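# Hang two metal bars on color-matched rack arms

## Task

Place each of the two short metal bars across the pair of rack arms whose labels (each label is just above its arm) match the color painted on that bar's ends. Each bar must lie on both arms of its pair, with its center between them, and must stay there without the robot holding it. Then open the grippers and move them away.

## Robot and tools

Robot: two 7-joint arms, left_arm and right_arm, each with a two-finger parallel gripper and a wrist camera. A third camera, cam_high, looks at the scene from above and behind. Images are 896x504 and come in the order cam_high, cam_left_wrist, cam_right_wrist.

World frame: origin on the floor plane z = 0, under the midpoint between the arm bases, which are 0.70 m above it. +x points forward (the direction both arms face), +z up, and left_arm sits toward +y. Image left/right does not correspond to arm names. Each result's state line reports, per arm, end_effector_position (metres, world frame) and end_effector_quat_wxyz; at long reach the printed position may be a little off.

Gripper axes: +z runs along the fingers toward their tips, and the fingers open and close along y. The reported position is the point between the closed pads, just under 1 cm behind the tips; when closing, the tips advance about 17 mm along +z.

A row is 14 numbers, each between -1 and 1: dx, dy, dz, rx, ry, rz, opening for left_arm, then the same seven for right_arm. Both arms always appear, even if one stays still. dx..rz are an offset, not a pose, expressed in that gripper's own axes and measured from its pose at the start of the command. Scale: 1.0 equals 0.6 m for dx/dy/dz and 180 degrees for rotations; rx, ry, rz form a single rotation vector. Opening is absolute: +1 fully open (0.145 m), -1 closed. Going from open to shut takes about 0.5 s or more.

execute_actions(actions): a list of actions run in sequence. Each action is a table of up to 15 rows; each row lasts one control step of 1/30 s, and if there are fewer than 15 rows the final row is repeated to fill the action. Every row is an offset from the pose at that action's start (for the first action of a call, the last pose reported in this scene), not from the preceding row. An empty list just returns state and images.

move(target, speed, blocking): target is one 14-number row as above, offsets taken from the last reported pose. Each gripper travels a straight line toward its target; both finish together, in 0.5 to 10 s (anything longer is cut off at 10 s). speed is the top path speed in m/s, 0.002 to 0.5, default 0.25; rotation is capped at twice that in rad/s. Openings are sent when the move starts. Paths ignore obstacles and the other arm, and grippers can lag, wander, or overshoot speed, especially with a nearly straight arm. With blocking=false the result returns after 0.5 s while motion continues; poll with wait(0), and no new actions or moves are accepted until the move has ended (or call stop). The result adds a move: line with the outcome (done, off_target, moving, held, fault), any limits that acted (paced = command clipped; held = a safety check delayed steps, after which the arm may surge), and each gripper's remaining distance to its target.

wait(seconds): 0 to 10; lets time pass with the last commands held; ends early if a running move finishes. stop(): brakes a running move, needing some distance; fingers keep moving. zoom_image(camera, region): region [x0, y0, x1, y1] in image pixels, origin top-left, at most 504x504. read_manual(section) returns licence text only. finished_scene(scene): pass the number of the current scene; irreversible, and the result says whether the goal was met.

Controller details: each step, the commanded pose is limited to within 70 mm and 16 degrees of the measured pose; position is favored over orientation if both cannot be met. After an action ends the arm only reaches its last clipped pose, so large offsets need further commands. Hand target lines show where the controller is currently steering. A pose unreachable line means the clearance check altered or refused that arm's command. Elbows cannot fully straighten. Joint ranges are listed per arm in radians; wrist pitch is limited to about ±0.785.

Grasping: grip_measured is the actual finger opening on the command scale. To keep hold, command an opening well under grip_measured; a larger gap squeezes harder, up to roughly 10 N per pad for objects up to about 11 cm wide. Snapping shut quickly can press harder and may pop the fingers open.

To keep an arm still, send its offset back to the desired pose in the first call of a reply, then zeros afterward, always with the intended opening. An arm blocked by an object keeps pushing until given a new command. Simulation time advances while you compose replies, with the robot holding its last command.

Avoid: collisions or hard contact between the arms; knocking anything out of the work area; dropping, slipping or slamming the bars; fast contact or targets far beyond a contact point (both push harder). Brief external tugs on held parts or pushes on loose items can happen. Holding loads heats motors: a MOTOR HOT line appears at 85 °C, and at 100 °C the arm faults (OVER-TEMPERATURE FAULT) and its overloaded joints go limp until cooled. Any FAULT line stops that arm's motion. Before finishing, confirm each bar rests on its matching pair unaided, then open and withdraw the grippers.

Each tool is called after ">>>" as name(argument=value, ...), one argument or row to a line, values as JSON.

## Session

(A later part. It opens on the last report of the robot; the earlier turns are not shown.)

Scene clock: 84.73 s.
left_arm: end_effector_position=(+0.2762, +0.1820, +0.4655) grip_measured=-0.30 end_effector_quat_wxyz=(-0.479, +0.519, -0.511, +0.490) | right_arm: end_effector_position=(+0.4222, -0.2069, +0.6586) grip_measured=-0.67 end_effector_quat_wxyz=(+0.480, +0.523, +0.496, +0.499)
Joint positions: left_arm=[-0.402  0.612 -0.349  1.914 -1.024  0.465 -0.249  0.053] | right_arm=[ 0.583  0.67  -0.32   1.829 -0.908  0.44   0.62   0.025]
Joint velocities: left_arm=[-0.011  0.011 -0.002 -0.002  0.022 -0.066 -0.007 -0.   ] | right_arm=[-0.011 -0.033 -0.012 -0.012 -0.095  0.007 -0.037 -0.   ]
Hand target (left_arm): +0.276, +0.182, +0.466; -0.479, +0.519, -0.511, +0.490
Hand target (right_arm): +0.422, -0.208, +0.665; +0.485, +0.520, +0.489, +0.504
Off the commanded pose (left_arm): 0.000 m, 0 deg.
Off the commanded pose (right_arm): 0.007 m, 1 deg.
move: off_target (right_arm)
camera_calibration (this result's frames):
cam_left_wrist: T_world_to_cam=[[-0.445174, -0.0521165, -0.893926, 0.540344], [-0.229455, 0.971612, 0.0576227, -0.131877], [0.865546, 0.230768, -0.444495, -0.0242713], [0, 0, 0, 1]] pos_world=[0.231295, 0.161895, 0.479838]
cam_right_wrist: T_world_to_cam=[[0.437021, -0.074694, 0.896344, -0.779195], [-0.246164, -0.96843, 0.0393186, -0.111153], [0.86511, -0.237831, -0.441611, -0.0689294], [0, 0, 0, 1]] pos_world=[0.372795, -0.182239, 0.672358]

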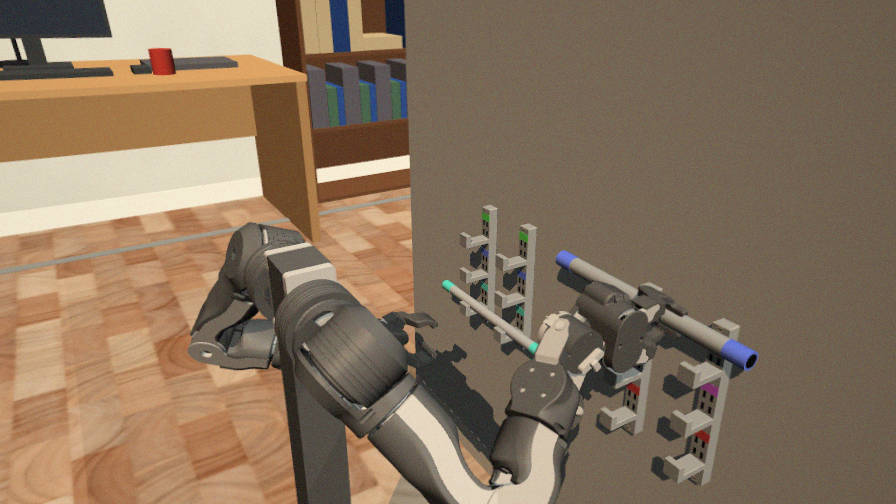

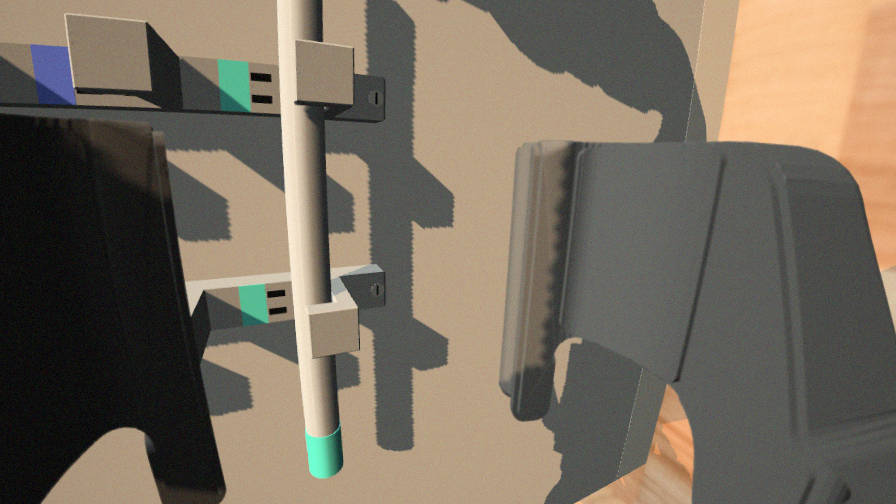

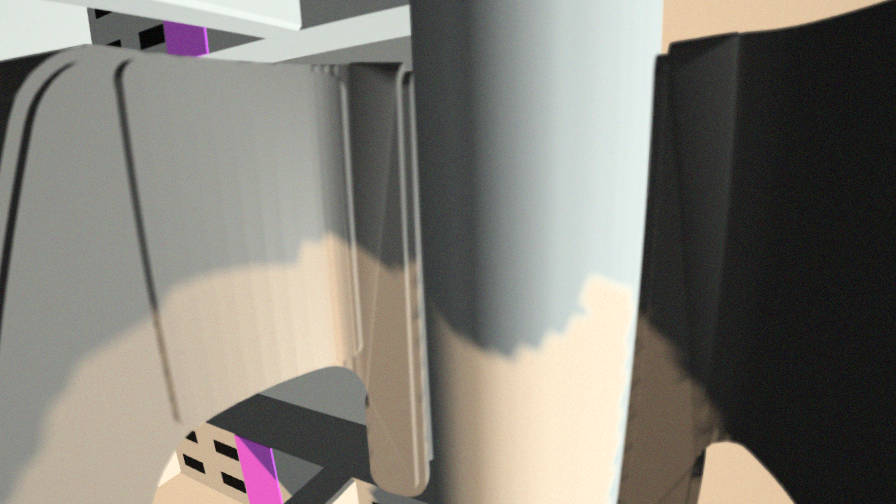

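>>> move(
  target=[0,0,0,0,0,0,-0.3,0,0.015,-0.13,-0.013,0,-0.008,-1],
  speed=0.05,
)

>>> move(
  target=[0,0,0,0,0,0,-0.3,0.05,-0.15,0,0,0,0,-1],
  speed=0.06,
)

Scene clock: 87.20 s.
left_arm: end_effector_position=(+0.2762, +0.1820, +0.4655) grip_measured=-0.30 end_effector_quat_wxyz=(-0.479, +0.519, -0.511, +0.490) | right_arm: end_effector_position=(+0.3450, -0.2034, +0.6673) grip_measured=-0.67 end_effector_quat_wxyz=(+0.490, +0.507, +0.501, +0.502)
Joint positions: left_arm=[-0.402  0.612 -0.349  1.914 -1.024  0.465 -0.249  0.053] | right_arm=[ 0.257  0.805 -0.11   2.238 -0.905  0.538  0.703  0.025]
Joint velocities: left_arm=[ 0.011  0.143 -0.012  0.017  0.022 -0.007 -0.051 -0.   ] | right_arm=[ 0.011  0.011  0.002 -0.012  0.051 -0.022 -0.037 -0.   ]
Hand target (left_arm): +0.276, +0.182, +0.466; -0.479, +0.519, -0.511, +0.490
Hand target (right_arm): +0.344, -0.205, +0.671; +0.496, +0.505, +0.495, +0.503
Off the commanded pose (left_arm): 0.000 m, 0 deg.
Off the commanded pose (right_arm): 0.005 m, 1 deg.
move: off_target (right_arm)
camera_calibration (this result's frames):
cam_left_wrist: T_world_to_cam=[[-0.445174, -0.0521165, -0.893926, 0.540344], [-0.229455, 0.971612, 0.0576227, -0.131877], [0.865546, 0.230768, -0.444495, -0.0242713], [0, 0, 0, 1]] pos_world=[0.231295, 0.161895, 0.479838]
cam_right_wrist: T_world_to_cam=[[0.416471, -0.0445307, 0.908058, -0.747588], [-0.235379, -0.970026, 0.0603843, -0.145227], [0.878151, -0.238886, -0.414469, -0.0202967], [0, 0, 0, 1]] pos_world=[0.294989, -0.179013, 0.679211]

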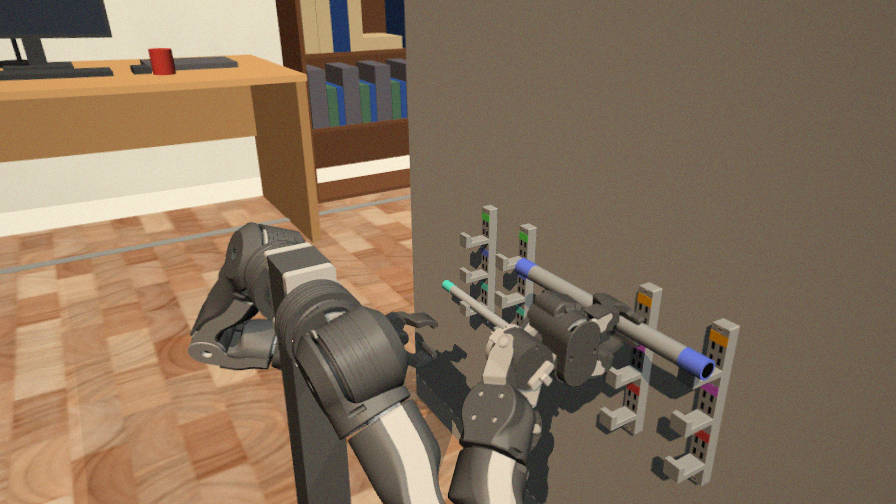

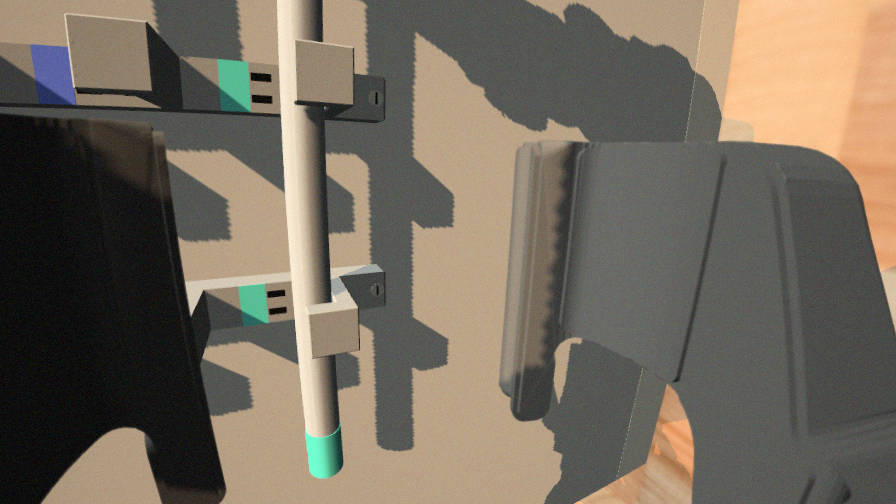

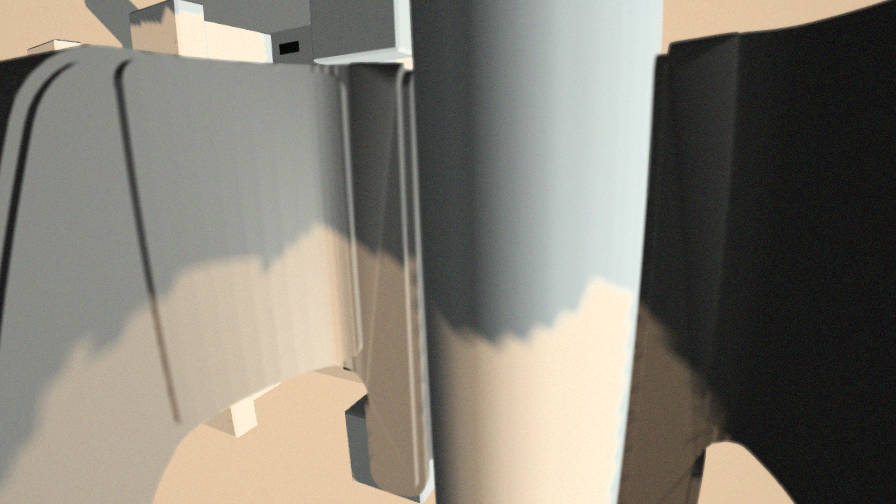

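Scene clock: 89.03 s.
left_arm: end_effector_position=(+0.2762, +0.1820, +0.4655) grip_measured=-0.30 end_effector_quat_wxyz=(-0.479, +0.519, -0.511, +0.490) | right_arm: end_effector_position=(+0.3427, -0.1746, +0.5738) grip_measured=-0.67 end_effector_quat_wxyz=(+0.485, +0.516, +0.504, +0.495)
Joint positions: left_arm=[-0.402  0.612 -0.349  1.914 -1.024  0.465 -0.249  0.053] | right_arm=[ 0.004  0.584 -0.268  2.108 -1.125  0.501  0.382  0.025]
Joint velocities: left_arm=[-0.033  0.077  0.002  0.002 -0.007 -0.037 -0.007  0.   ] | right_arm=[-0.077 -0.011  0.002  0.007 -0.022  0.022 -0.037  0.   ]
Hand target (left_arm): +0.276, +0.182, +0.466; -0.479, +0.519, -0.511, +0.490
Hand target (right_arm): +0.343, -0.174, +0.579; +0.491, +0.509, +0.499, +0.501
Off the commanded pose (left_arm): 0.000 m, 0 deg.
Off the commanded pose (right_arm): 0.005 m, 1 deg.
move: off_target (right_arm)
camera_calibration (this result's frames):
cam_left_wrist: T_world_to_cam=[[-0.445174, -0.0521165, -0.893926, 0.540344], [-0.229455, 0.971612, 0.0576227, -0.131877], [0.865546, 0.230768, -0.444495, -0.0242713], [0, 0, 0, 1]] pos_world=[0.231295, 0.161895, 0.479838]
cam_right_wrist: T_world_to_cam=[[0.437079, -0.0517274, 0.897934, -0.662983], [-0.240425, -0.968735, 0.0612236, -0.110702], [0.866693, -0.242646, -0.43585, -0.0345979], [0, 0, 0, 1]] pos_world=[0.293146, -0.14993, 0.587013]

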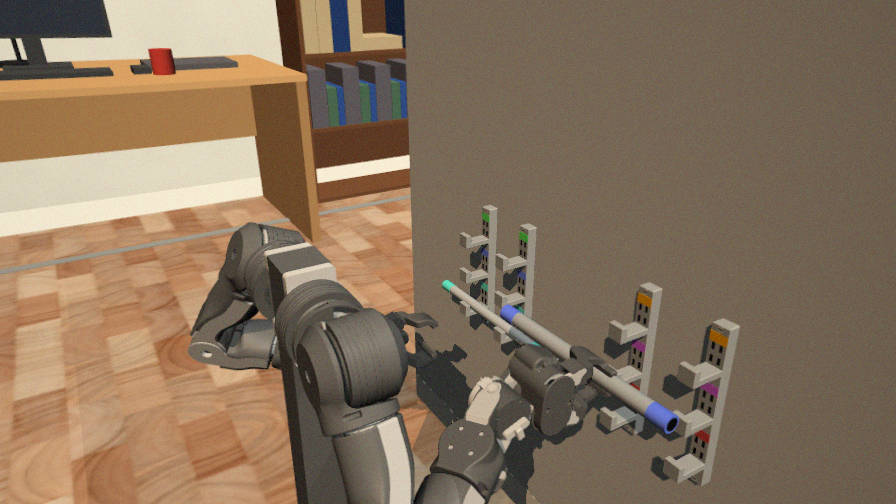

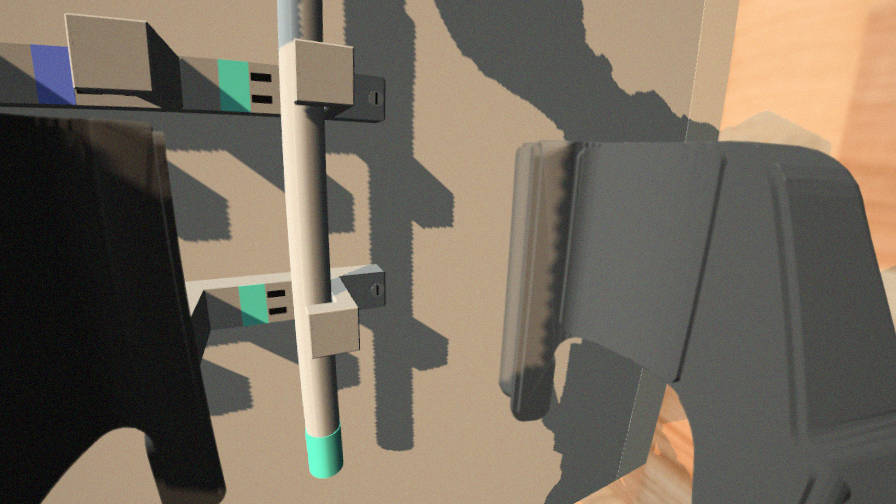

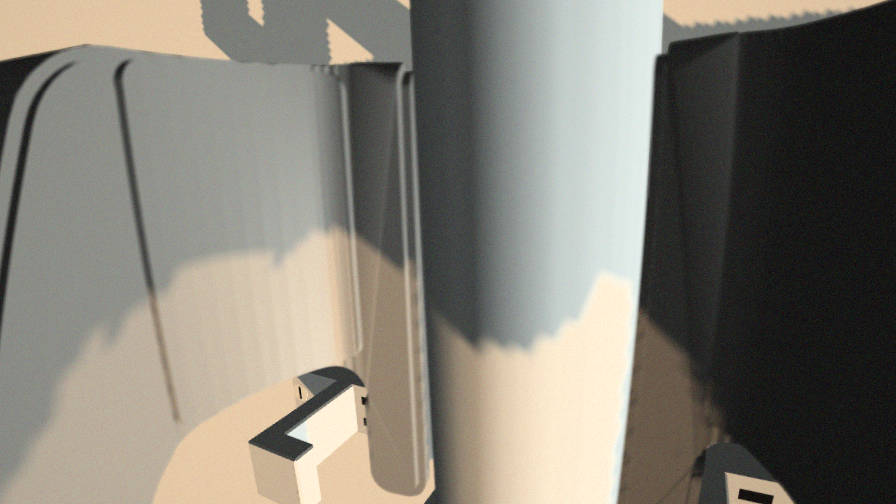

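>>> move(
  target=[0,0,0,0,0,0,0.0,0.09,0.0,0.01,-0.016,0,-0.005,-1],
  speed=0.05,
)

Scene clock: 91.57 s.
left_arm: end_effector_position=(+0.2762, +0.1820, +0.4655) grip_measured=+0.00 end_effector_quat_wxyz=(-0.479, +0.519, -0.511, +0.490) | right_arm: end_effector_position=(+0.3478, -0.1206, +0.5704) grip_measured=-0.67 end_effector_quat_wxyz=(+0.495, +0.504, +0.499, +0.503)
Joint positions: left_arm=[-0.402  0.612 -0.349  1.914 -1.024  0.465 -0.249  0.076] | right_arm=[ 0.109  0.41  -0.484  2.05  -1.364  0.6    0.422  0.025]
Joint velocities: left_arm=[ 0.033  0.011 -0.012 -0.002 -0.007  0.022  0.022  0.   ] | right_arm=[ 0.055  0.011 -0.002 -0.007 -0.022 -0.022  0.022  0.   ]
Hand target (left_arm): +0.276, +0.182, +0.466; -0.479, +0.519, -0.511, +0.490
Hand target (right_arm): +0.349, -0.122, +0.574; +0.501, +0.501, +0.494, +0.504
Off the commanded pose (left_arm): 0.000 m, 0 deg.
Off the commanded pose (right_arm): 0.005 m, 1 deg.
move: off_target (right_arm)
camera_calibration (this result's frames):
cam_left_wrist: T_world_to_cam=[[-0.445174, -0.0521165, -0.893926, 0.540344], [-0.229455, 0.971612, 0.0576227, -0.131877], [0.865546, 0.230768, -0.444495, -0.0242713], [0, 0, 0, 1]] pos_world=[0.231295, 0.161895, 0.479838]
cam_right_wrist: T_world_to_cam=[[0.405476, -0.0402132, 0.913221, -0.655669], [-0.238164, -0.969175, 0.0630692, -0.0588318], [0.882535, -0.243069, -0.402555, -0.0519485], [0, 0, 0, 1]] pos_world=[0.297693, -0.0960119, 0.581569]

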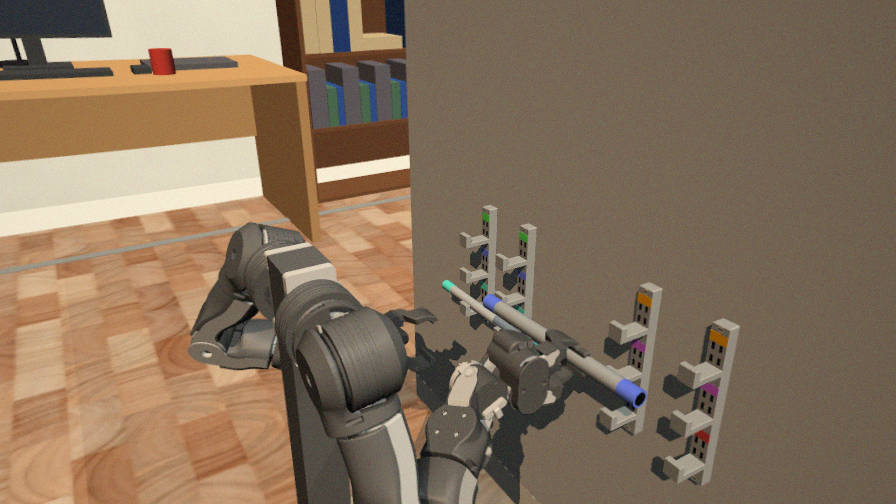

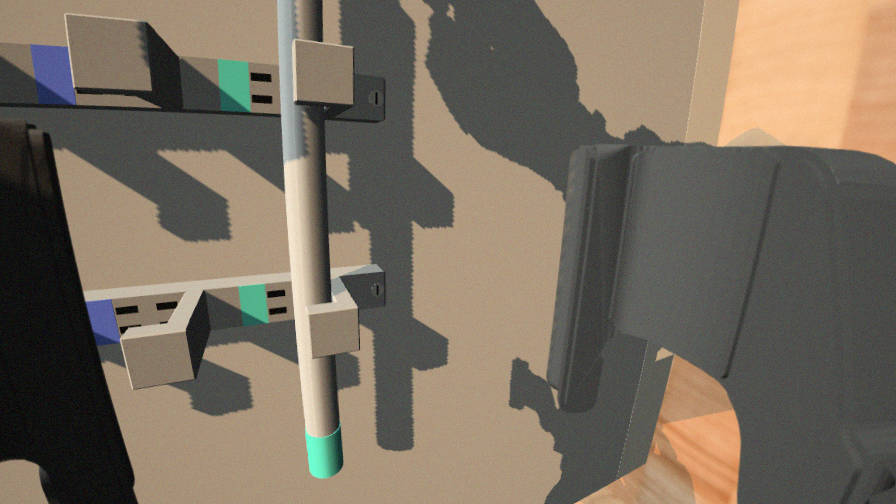

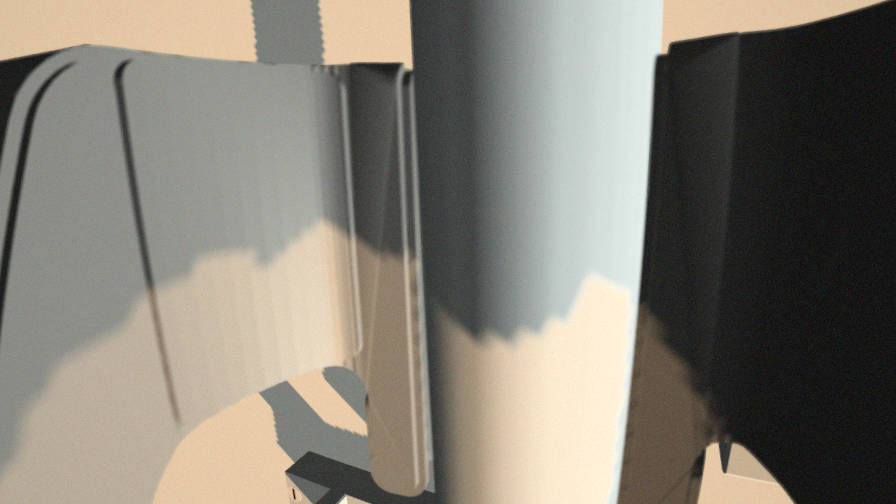

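>>> move(
  target=[0.22,-0.178,-0.06,0,0.083,0,0.0,0,0.008,0,0,0,0,-1],
  speed=0.1,
)

Scene clock: 94.73 s.
left_arm: end_effector_position=(+0.2451, +0.0515, +0.5764) grip_measured=+0.00 end_effector_quat_wxyz=(+0.408, -0.447, +0.571, -0.555) | right_arm: end_effector_position=(+0.3477, -0.1201, +0.5687) grip_measured=-0.67 end_effector_quat_wxyz=(+0.489, +0.509, +0.505, +0.498)
Joint positions: left_arm=[-0.096  0.543 -0.819  2.415 -1.543  0.709  0.493  0.076] | right_arm=[ 0.113  0.41  -0.484  2.056 -1.366  0.6    0.454  0.025]
Joint velocities: left_arm=[-0.165  0.055 -0.002 -0.017  0.022 -0.037 -0.051  0.   ] | right_arm=[-0.033 -0.055  0.007 -0.002  0.051 -0.051 -0.022 -0.   ]
Hand target (left_arm): +0.245, +0.052, +0.576; +0.407, -0.449, +0.572, -0.553
Hand target (right_arm): +0.348, -0.121, +0.575; +0.495, +0.503, +0.499, +0.503
Off the commanded pose (left_arm): 0.001 m, 1 deg.
Off the commanded pose (right_arm): 0.007 m, 1 deg.
move: off_target (right_arm)
camera_calibration (this result's frames):
cam_left_wrist: T_world_to_cam=[[-0.436917, 0.0560265, -0.897755, 0.613437], [0.0347237, 0.998365, 0.0454061, -0.0776819], [0.898831, -0.0113346, -0.438148, 0.0827024], [0, 0, 0, 1]] pos_world=[0.196383, 0.0441236, 0.590479]
cam_right_wrist: T_world_to_cam=[[0.425664, -0.040146, 0.90399, -0.655793], [-0.234721, -0.969719, 0.0674585, -0.0619925], [0.873909, -0.2409, -0.422198, -0.0379883], [0, 0, 0, 1]] pos_world=[0.297795, -0.0955942, 0.580974]

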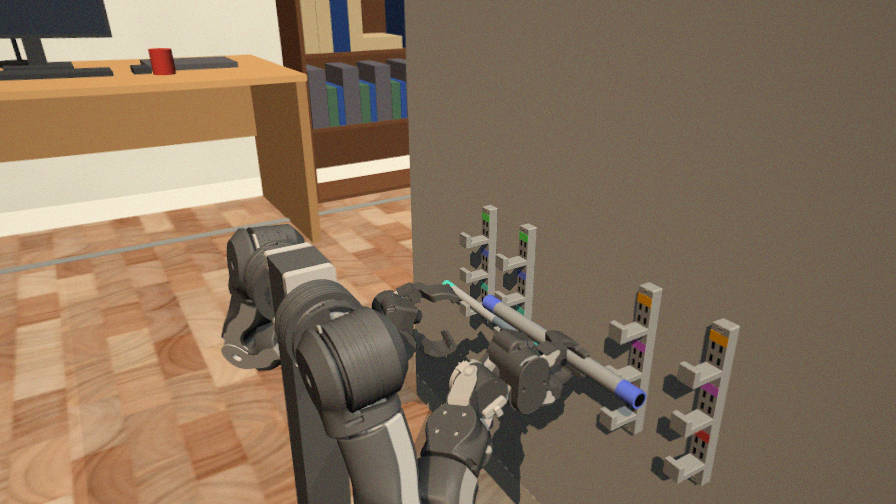

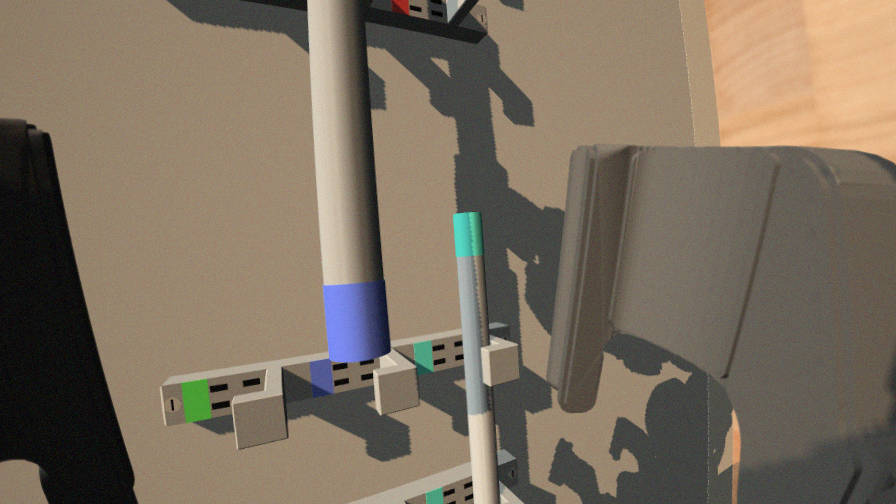

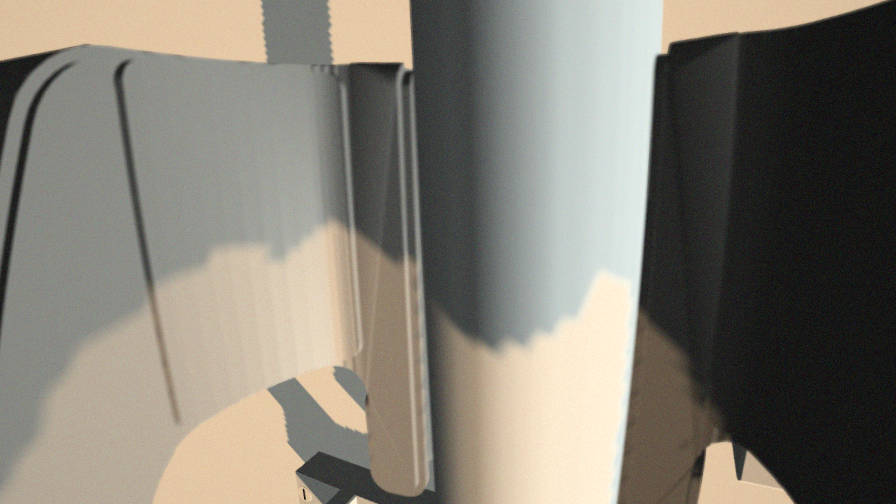

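>>> move(
  target=[0.05,-0.003,0.13,0,0,0,0.0,0,0.011,0,-0.008,0,0,-1],
  speed=0.06,
)

Scene clock: 96.93 s.
left_arm: end_effector_position=(+0.3127, +0.0030, +0.5779) grip_measured=+0.00 end_effector_quat_wxyz=(+0.413, -0.444, +0.568, -0.557) | right_arm: end_effector_position=(+0.3476, -0.1200, +0.5675) grip_measured=-0.67 end_effector_quat_wxyz=(+0.487, +0.510, +0.506, +0.497)
Joint positions: left_arm=[ 0.236  0.254 -0.852  2.08  -1.531  0.661  0.596  0.076] | right_arm=[ 0.112  0.41  -0.484  2.056 -1.365  0.6    0.459  0.025]
Joint velocities: left_arm=[ 0.011  0.011 -0.007 -0.007  0.037 -0.037 -0.022 -0.   ] | right_arm=[ 0.033  0.011 -0.007 -0.007  0.007 -0.007  0.022  0.   ]
Hand target (left_arm): +0.312, +0.002, +0.576; +0.410, -0.444, +0.572, -0.555
Hand target (right_arm): +0.348, -0.120, +0.575; +0.495, +0.503, +0.498, +0.504
Off the commanded pose (left_arm): 0.003 m, 1 deg.
Off the commanded pose (right_arm): 0.008 m, 2 deg.
move: off_target (right_arm)
camera_calibration (this result's frames):
cam_left_wrist: T_world_to_cam=[[-0.426656, 0.0547378, -0.902756, 0.646772], [0.0307143, 0.998468, 0.0460252, -0.0307772], [0.903892, -0.00809058, -0.427684, 0.0143391], [0, 0, 0, 1]] pos_world=[0.263934, -0.00455684, 0.591427]
cam_right_wrist: T_world_to_cam=[[0.431285, -0.0409003, 0.901288, -0.655203], [-0.233722, -0.969935, 0.0678254, -0.0624254], [0.871417, -0.239903, -0.427878, -0.0341318], [0, 0, 0, 1]] pos_world=[0.297732, -0.0955349, 0.580157]

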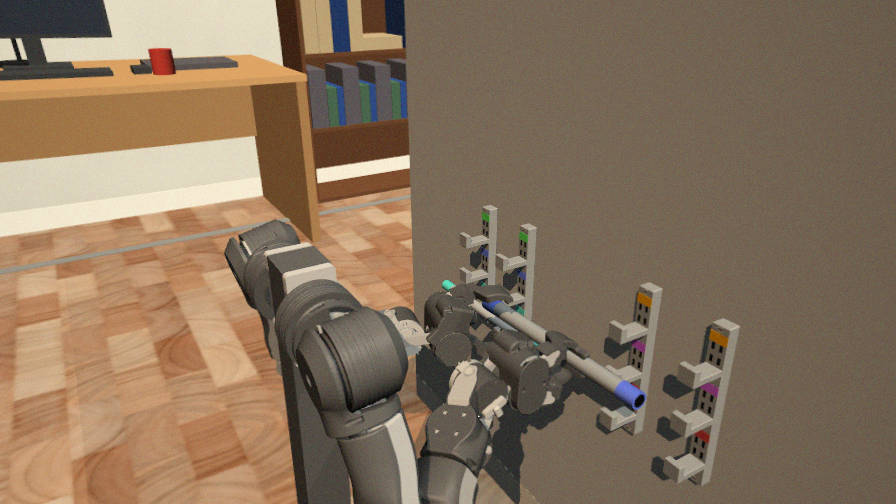

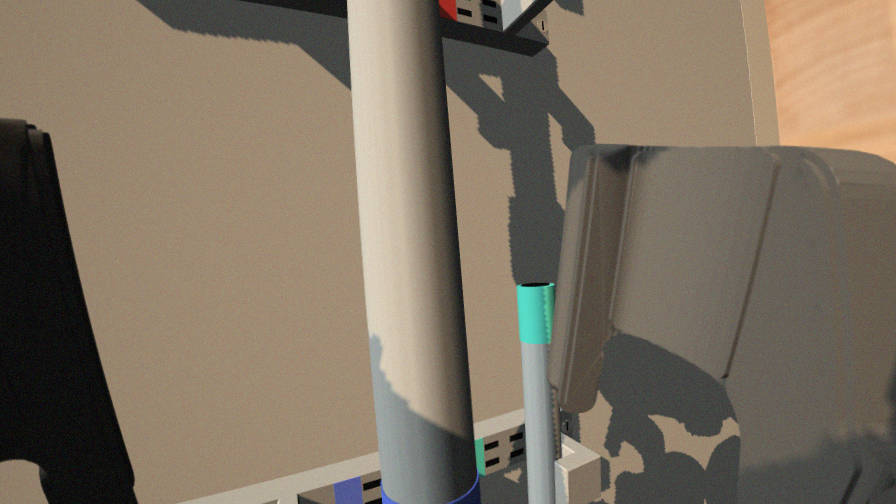

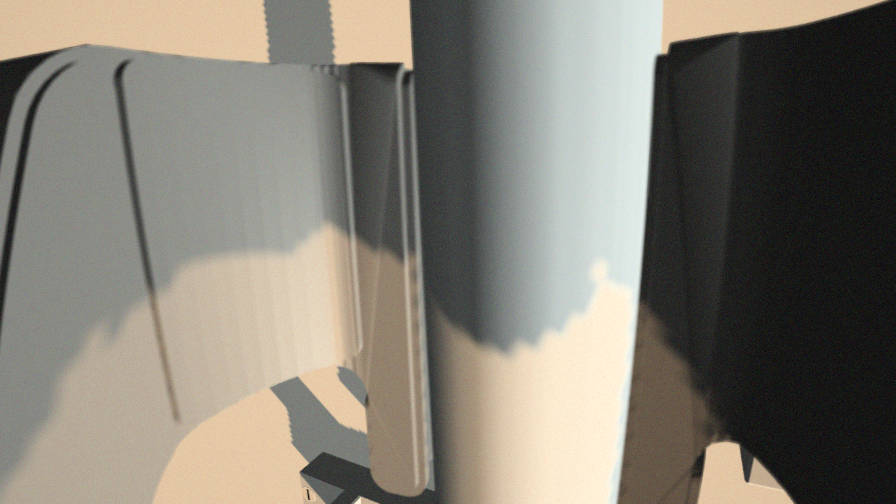

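>>> move(
  target=[0.013,0.014,0.062,0,0,0,-0.3,0,0.013,0,-0.01,0,-0.004,-1],
  speed=0.04,
)

>>> zoom_image(
  camera="cam_high",
  region=[380,230,680,450],
)

Scene clock: 98.73 s.
left_arm: end_effector_position=(+0.3456, -0.0144, +0.5676) grip_measured=-0.30 end_effector_quat_wxyz=(+0.412, -0.445, +0.569, -0.555) | right_arm: end_effector_position=(+0.3477, -0.1205, +0.5681) grip_measured=-0.67 end_effector_quat_wxyz=(+0.490, +0.508, +0.507, +0.494)
Joint positions: left_arm=[ 0.339  0.17  -0.848  1.878 -1.449  0.64   0.512  0.053] | right_arm=[ 0.113  0.411 -0.484  2.056 -1.375  0.599  0.463  0.025]
Joint velocities: left_arm=[-0.077 -0.011  0.002 -0.007  0.051  0.037  0.007  0.   ] | right_arm=[ 0.099  0.033  0.012  0.017 -0.022 -0.11  -0.066  0.   ]
Hand target (left_arm): +0.347, -0.014, +0.569; +0.414, -0.444, +0.568, -0.556
Hand target (right_arm): +0.348, -0.120, +0.575; +0.498, +0.500, +0.501, +0.502
Off the commanded pose (left_arm): 0.001 m, 0 deg.
Off the commanded pose (right_arm): 0.007 m, 2 deg.
move: off_target (right_arm)
camera_calibration (this result's frames):
cam_left_wrist: T_world_to_cam=[[-0.430796, 0.0561268, -0.900702, 0.65273], [0.0300464, 0.998403, 0.047844, -0.0148027], [0.901949, -0.00645185, -0.431795, -0.0169324], [0, 0, 0, 1]] pos_world=[0.29691, -0.0219658, 0.581312]
cam_right_wrist: T_world_to_cam=[[0.428699, -0.033323, 0.902833, -0.654847], [-0.236152, -0.96871, 0.0763793, -0.0668771], [0.872038, -0.245949, -0.423154, -0.0377595], [0, 0, 0, 1]] pos_world=[0.297867, -0.0958929, 0.580347]

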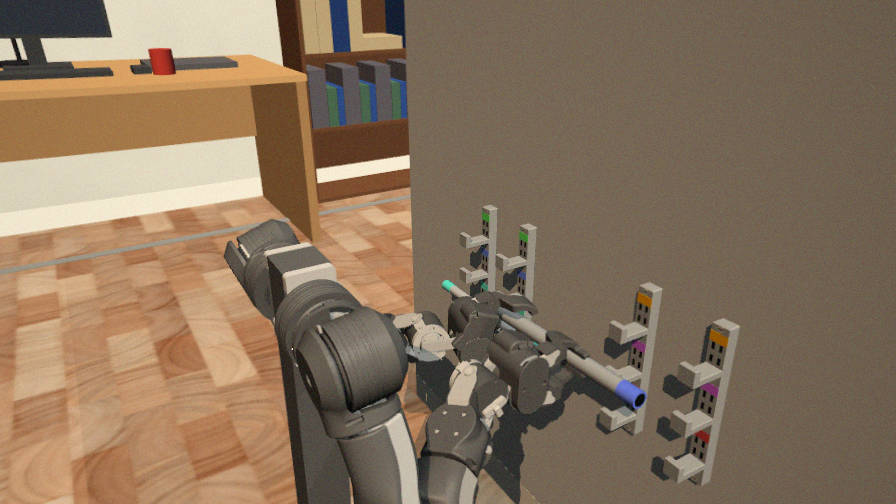

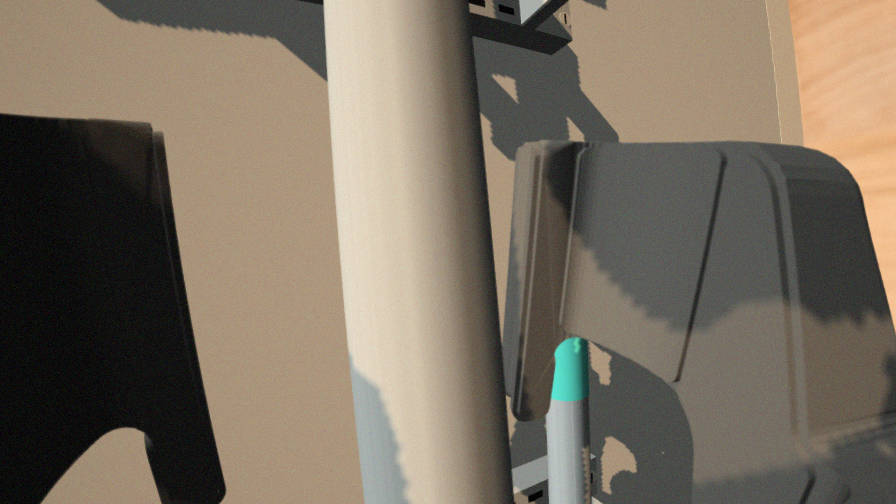

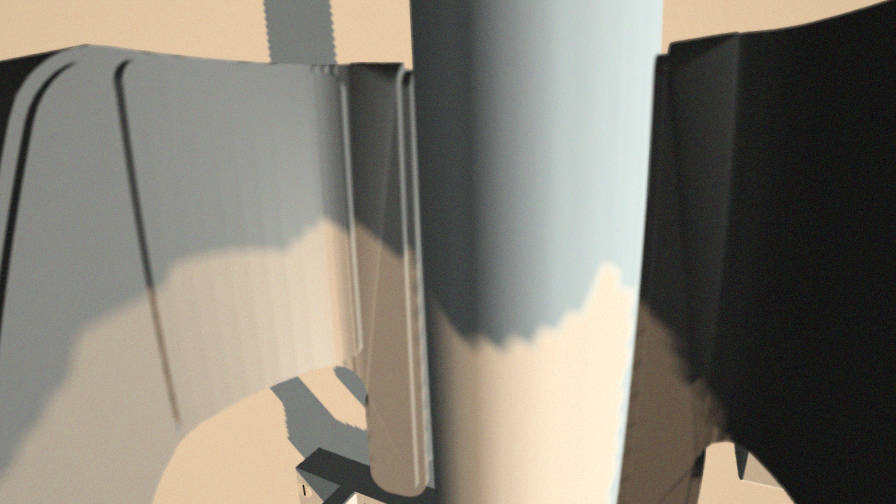

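Region (380, 230, 680, 450) of cam_high's 896x504 image, scaled by 1.680, with more detail than that image has; it fills the top 370 rows of this view, and the rest is white.

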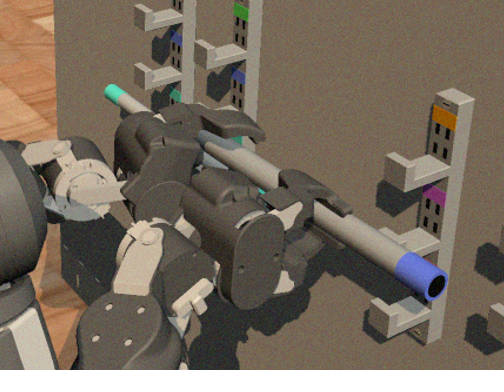

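>>> move(
  target=[0,0.018,0.008,0,0,0,-0.3,0,0.012,0,-0.008,0,0,-1],
  speed=0.03,
)

>>> move(
  target=[0,0,0,0,0,0,-0.6,0,0.012,0,-0.008,0,0,-1],
  speed=0.03,
)

Scene clock: 99.87 s.
left_arm: end_effector_position=(+0.3501, -0.0147, +0.5574) grip_measured=-0.30 end_effector_quat_wxyz=(+0.413, -0.447, +0.568, -0.554) | right_arm: end_effector_position=(+0.3478, -0.1205, +0.5680) grip_measured=-0.67 end_effector_quat_wxyz=(+0.489, +0.509, +0.508, +0.494)
Joint positions: left_arm=[ 0.333  0.167 -0.848  1.829 -1.42   0.636  0.451  0.053] | right_arm=[ 0.114  0.411 -0.484  2.056 -1.374  0.599  0.466  0.025]
Joint velocities: left_arm=[-0.033 -0.011 -0.007 -0.002 -0.066 -0.066  0.051 -0.   ] | right_arm=[-0.055  0.055 -0.017  0.012 -0.022  0.037  0.066  0.   ]
Hand target (left_arm): +0.350, -0.016, +0.557; +0.412, -0.446, +0.569, -0.555
Hand target (right_arm): +0.348, -0.121, +0.575; +0.497, +0.502, +0.501, +0.501
Off the commanded pose (left_arm): 0.001 m, 0 deg.
Off the commanded pose (right_arm): 0.007 m, 2 deg.
move: off_target (right_arm)
camera_calibration (this result's frames):
cam_left_wrist: T_world_to_cam=[[-0.432141, 0.05436, -0.900166, 0.645591], [0.0260014, 0.998518, 0.0478169, -0.0126967], [0.901431, -0.00274194, -0.432914, -0.0245282], [0, 0, 0, 1]] pos_world=[0.301427, -0.0224838, 0.571128]
cam_right_wrist: T_world_to_cam=[[0.430888, -0.0337846, 0.901773, -0.654995], [-0.235542, -0.968868, 0.0762492, -0.0669193], [0.871123, -0.24526, -0.425431, -0.0361685], [0, 0, 0, 1]] pos_world=[0.297974, -0.0958354, 0.580372]

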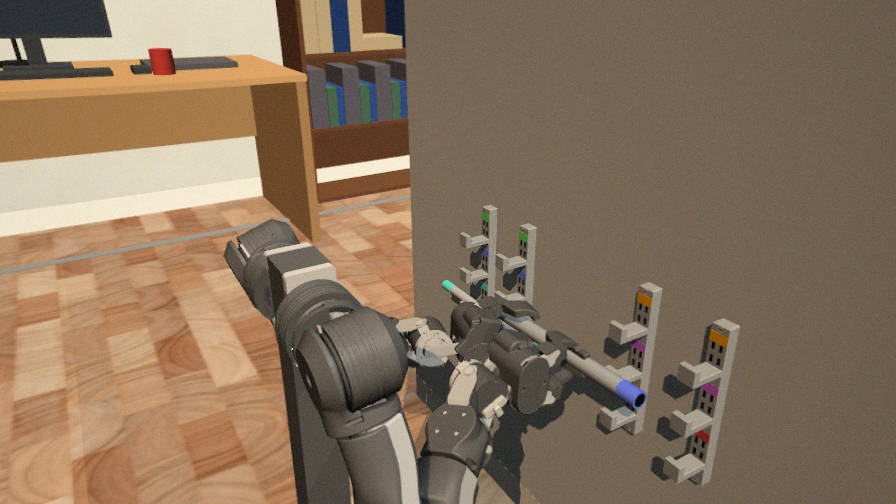

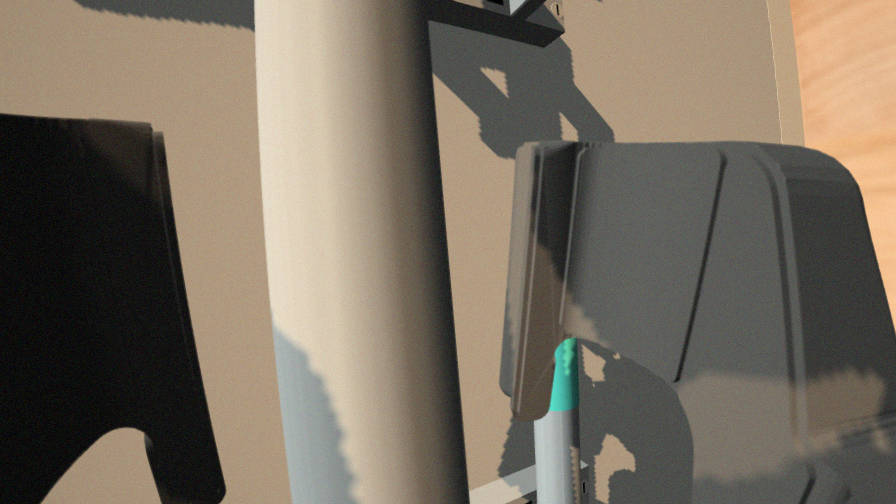

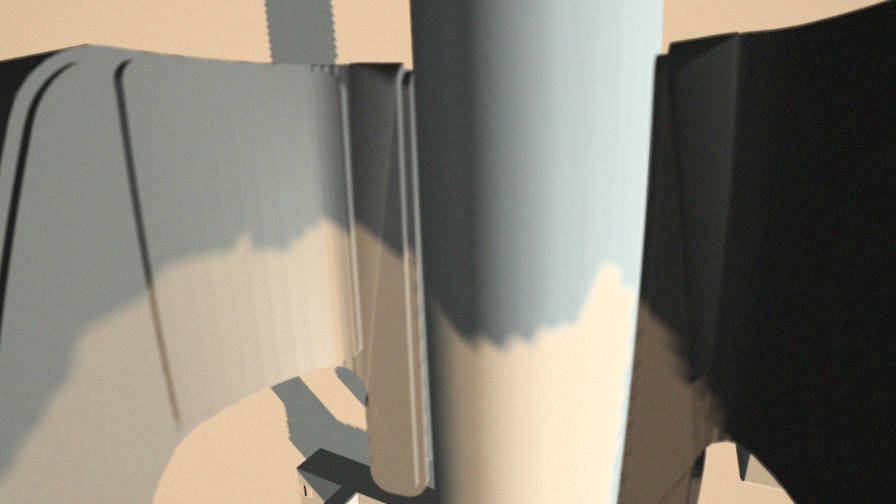

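Scene clock: 100.57 s.
left_arm: end_effector_position=(+0.3501, -0.0147, +0.5574) grip_measured=-0.60 end_effector_quat_wxyz=(+0.413, -0.447, +0.568, -0.554) | right_arm: end_effector_position=(+0.3477, -0.1204, +0.5671) grip_measured=-0.67 end_effector_quat_wxyz=(+0.488, +0.510, +0.509, +0.493)
Joint positions: left_arm=[ 0.333  0.167 -0.848  1.829 -1.42   0.636  0.451  0.03 ] | right_arm=[ 0.114  0.411 -0.484  2.056 -1.373  0.599  0.471  0.025]
Joint velocities: left_arm=[-0.033  0.033  0.002  0.002 -0.051 -0.007 -0.11  -0.   ] | right_arm=[ 0.055  0.033 -0.027 -0.012  0.007 -0.051 -0.066  0.   ]
Hand target (left_arm): +0.350, -0.015, +0.557; +0.413, -0.447, +0.568, -0.554
Hand target (right_arm): +0.348, -0.120, +0.575; +0.496, +0.502, +0.501, +0.500
Off the commanded pose (left_arm): 0.000 m, 0 deg.
Off the commanded pose (right_arm): 0.008 m, 2 deg.
move: off_target (right_arm)
camera_calibration (this result's frames):
cam_left_wrist: T_world_to_cam=[[-0.43181, 0.0542666, -0.900331, 0.645623], [0.0259739, 0.998523, 0.0477276, -0.0126411], [0.90159, -0.00277588, -0.432582, -0.0247456], [0, 0, 0, 1]] pos_world=[0.301425, -0.0224821, 0.571173]
cam_right_wrist: T_world_to_cam=[[0.43595, -0.034352, 0.899315, -0.654587], [-0.234695, -0.969034, 0.076755, -0.0673854], [0.86883, -0.244526, -0.430512, -0.0327445], [0, 0, 0, 1]] pos_world=[0.298002, -0.0957921, 0.579756]

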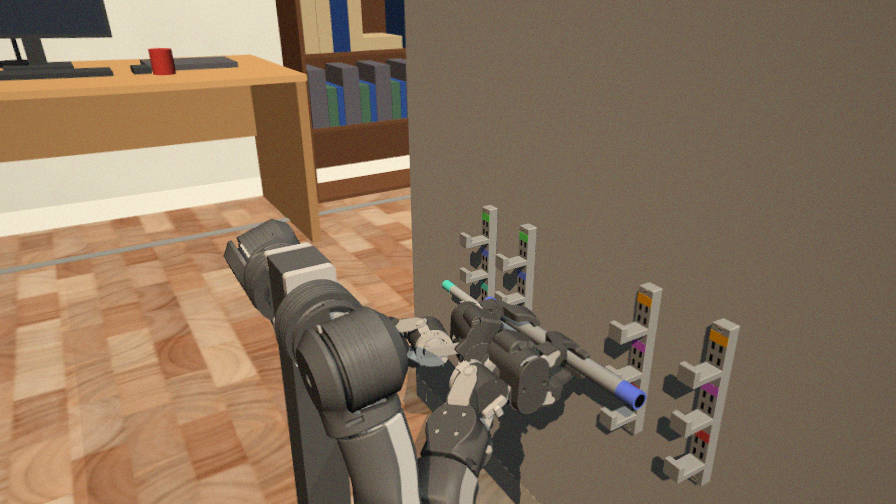

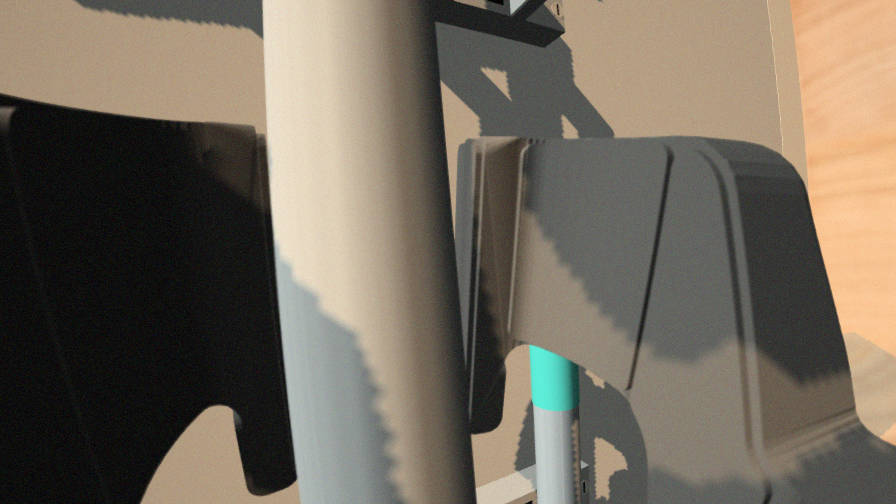

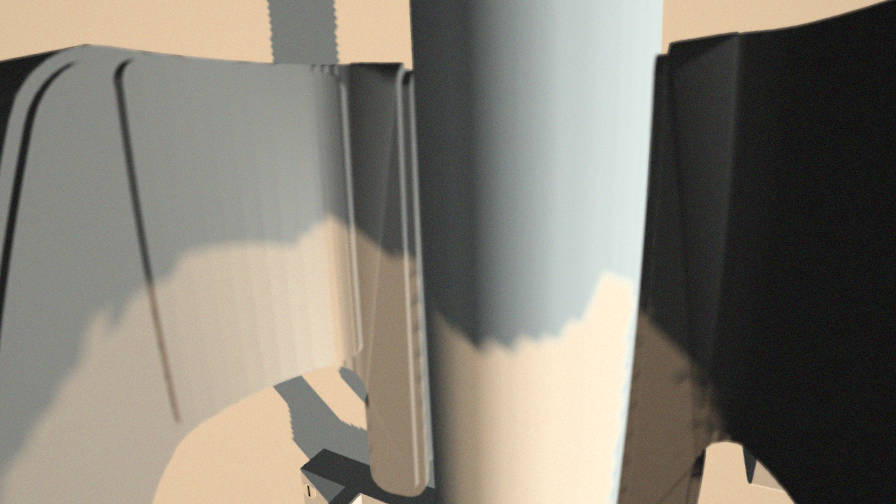

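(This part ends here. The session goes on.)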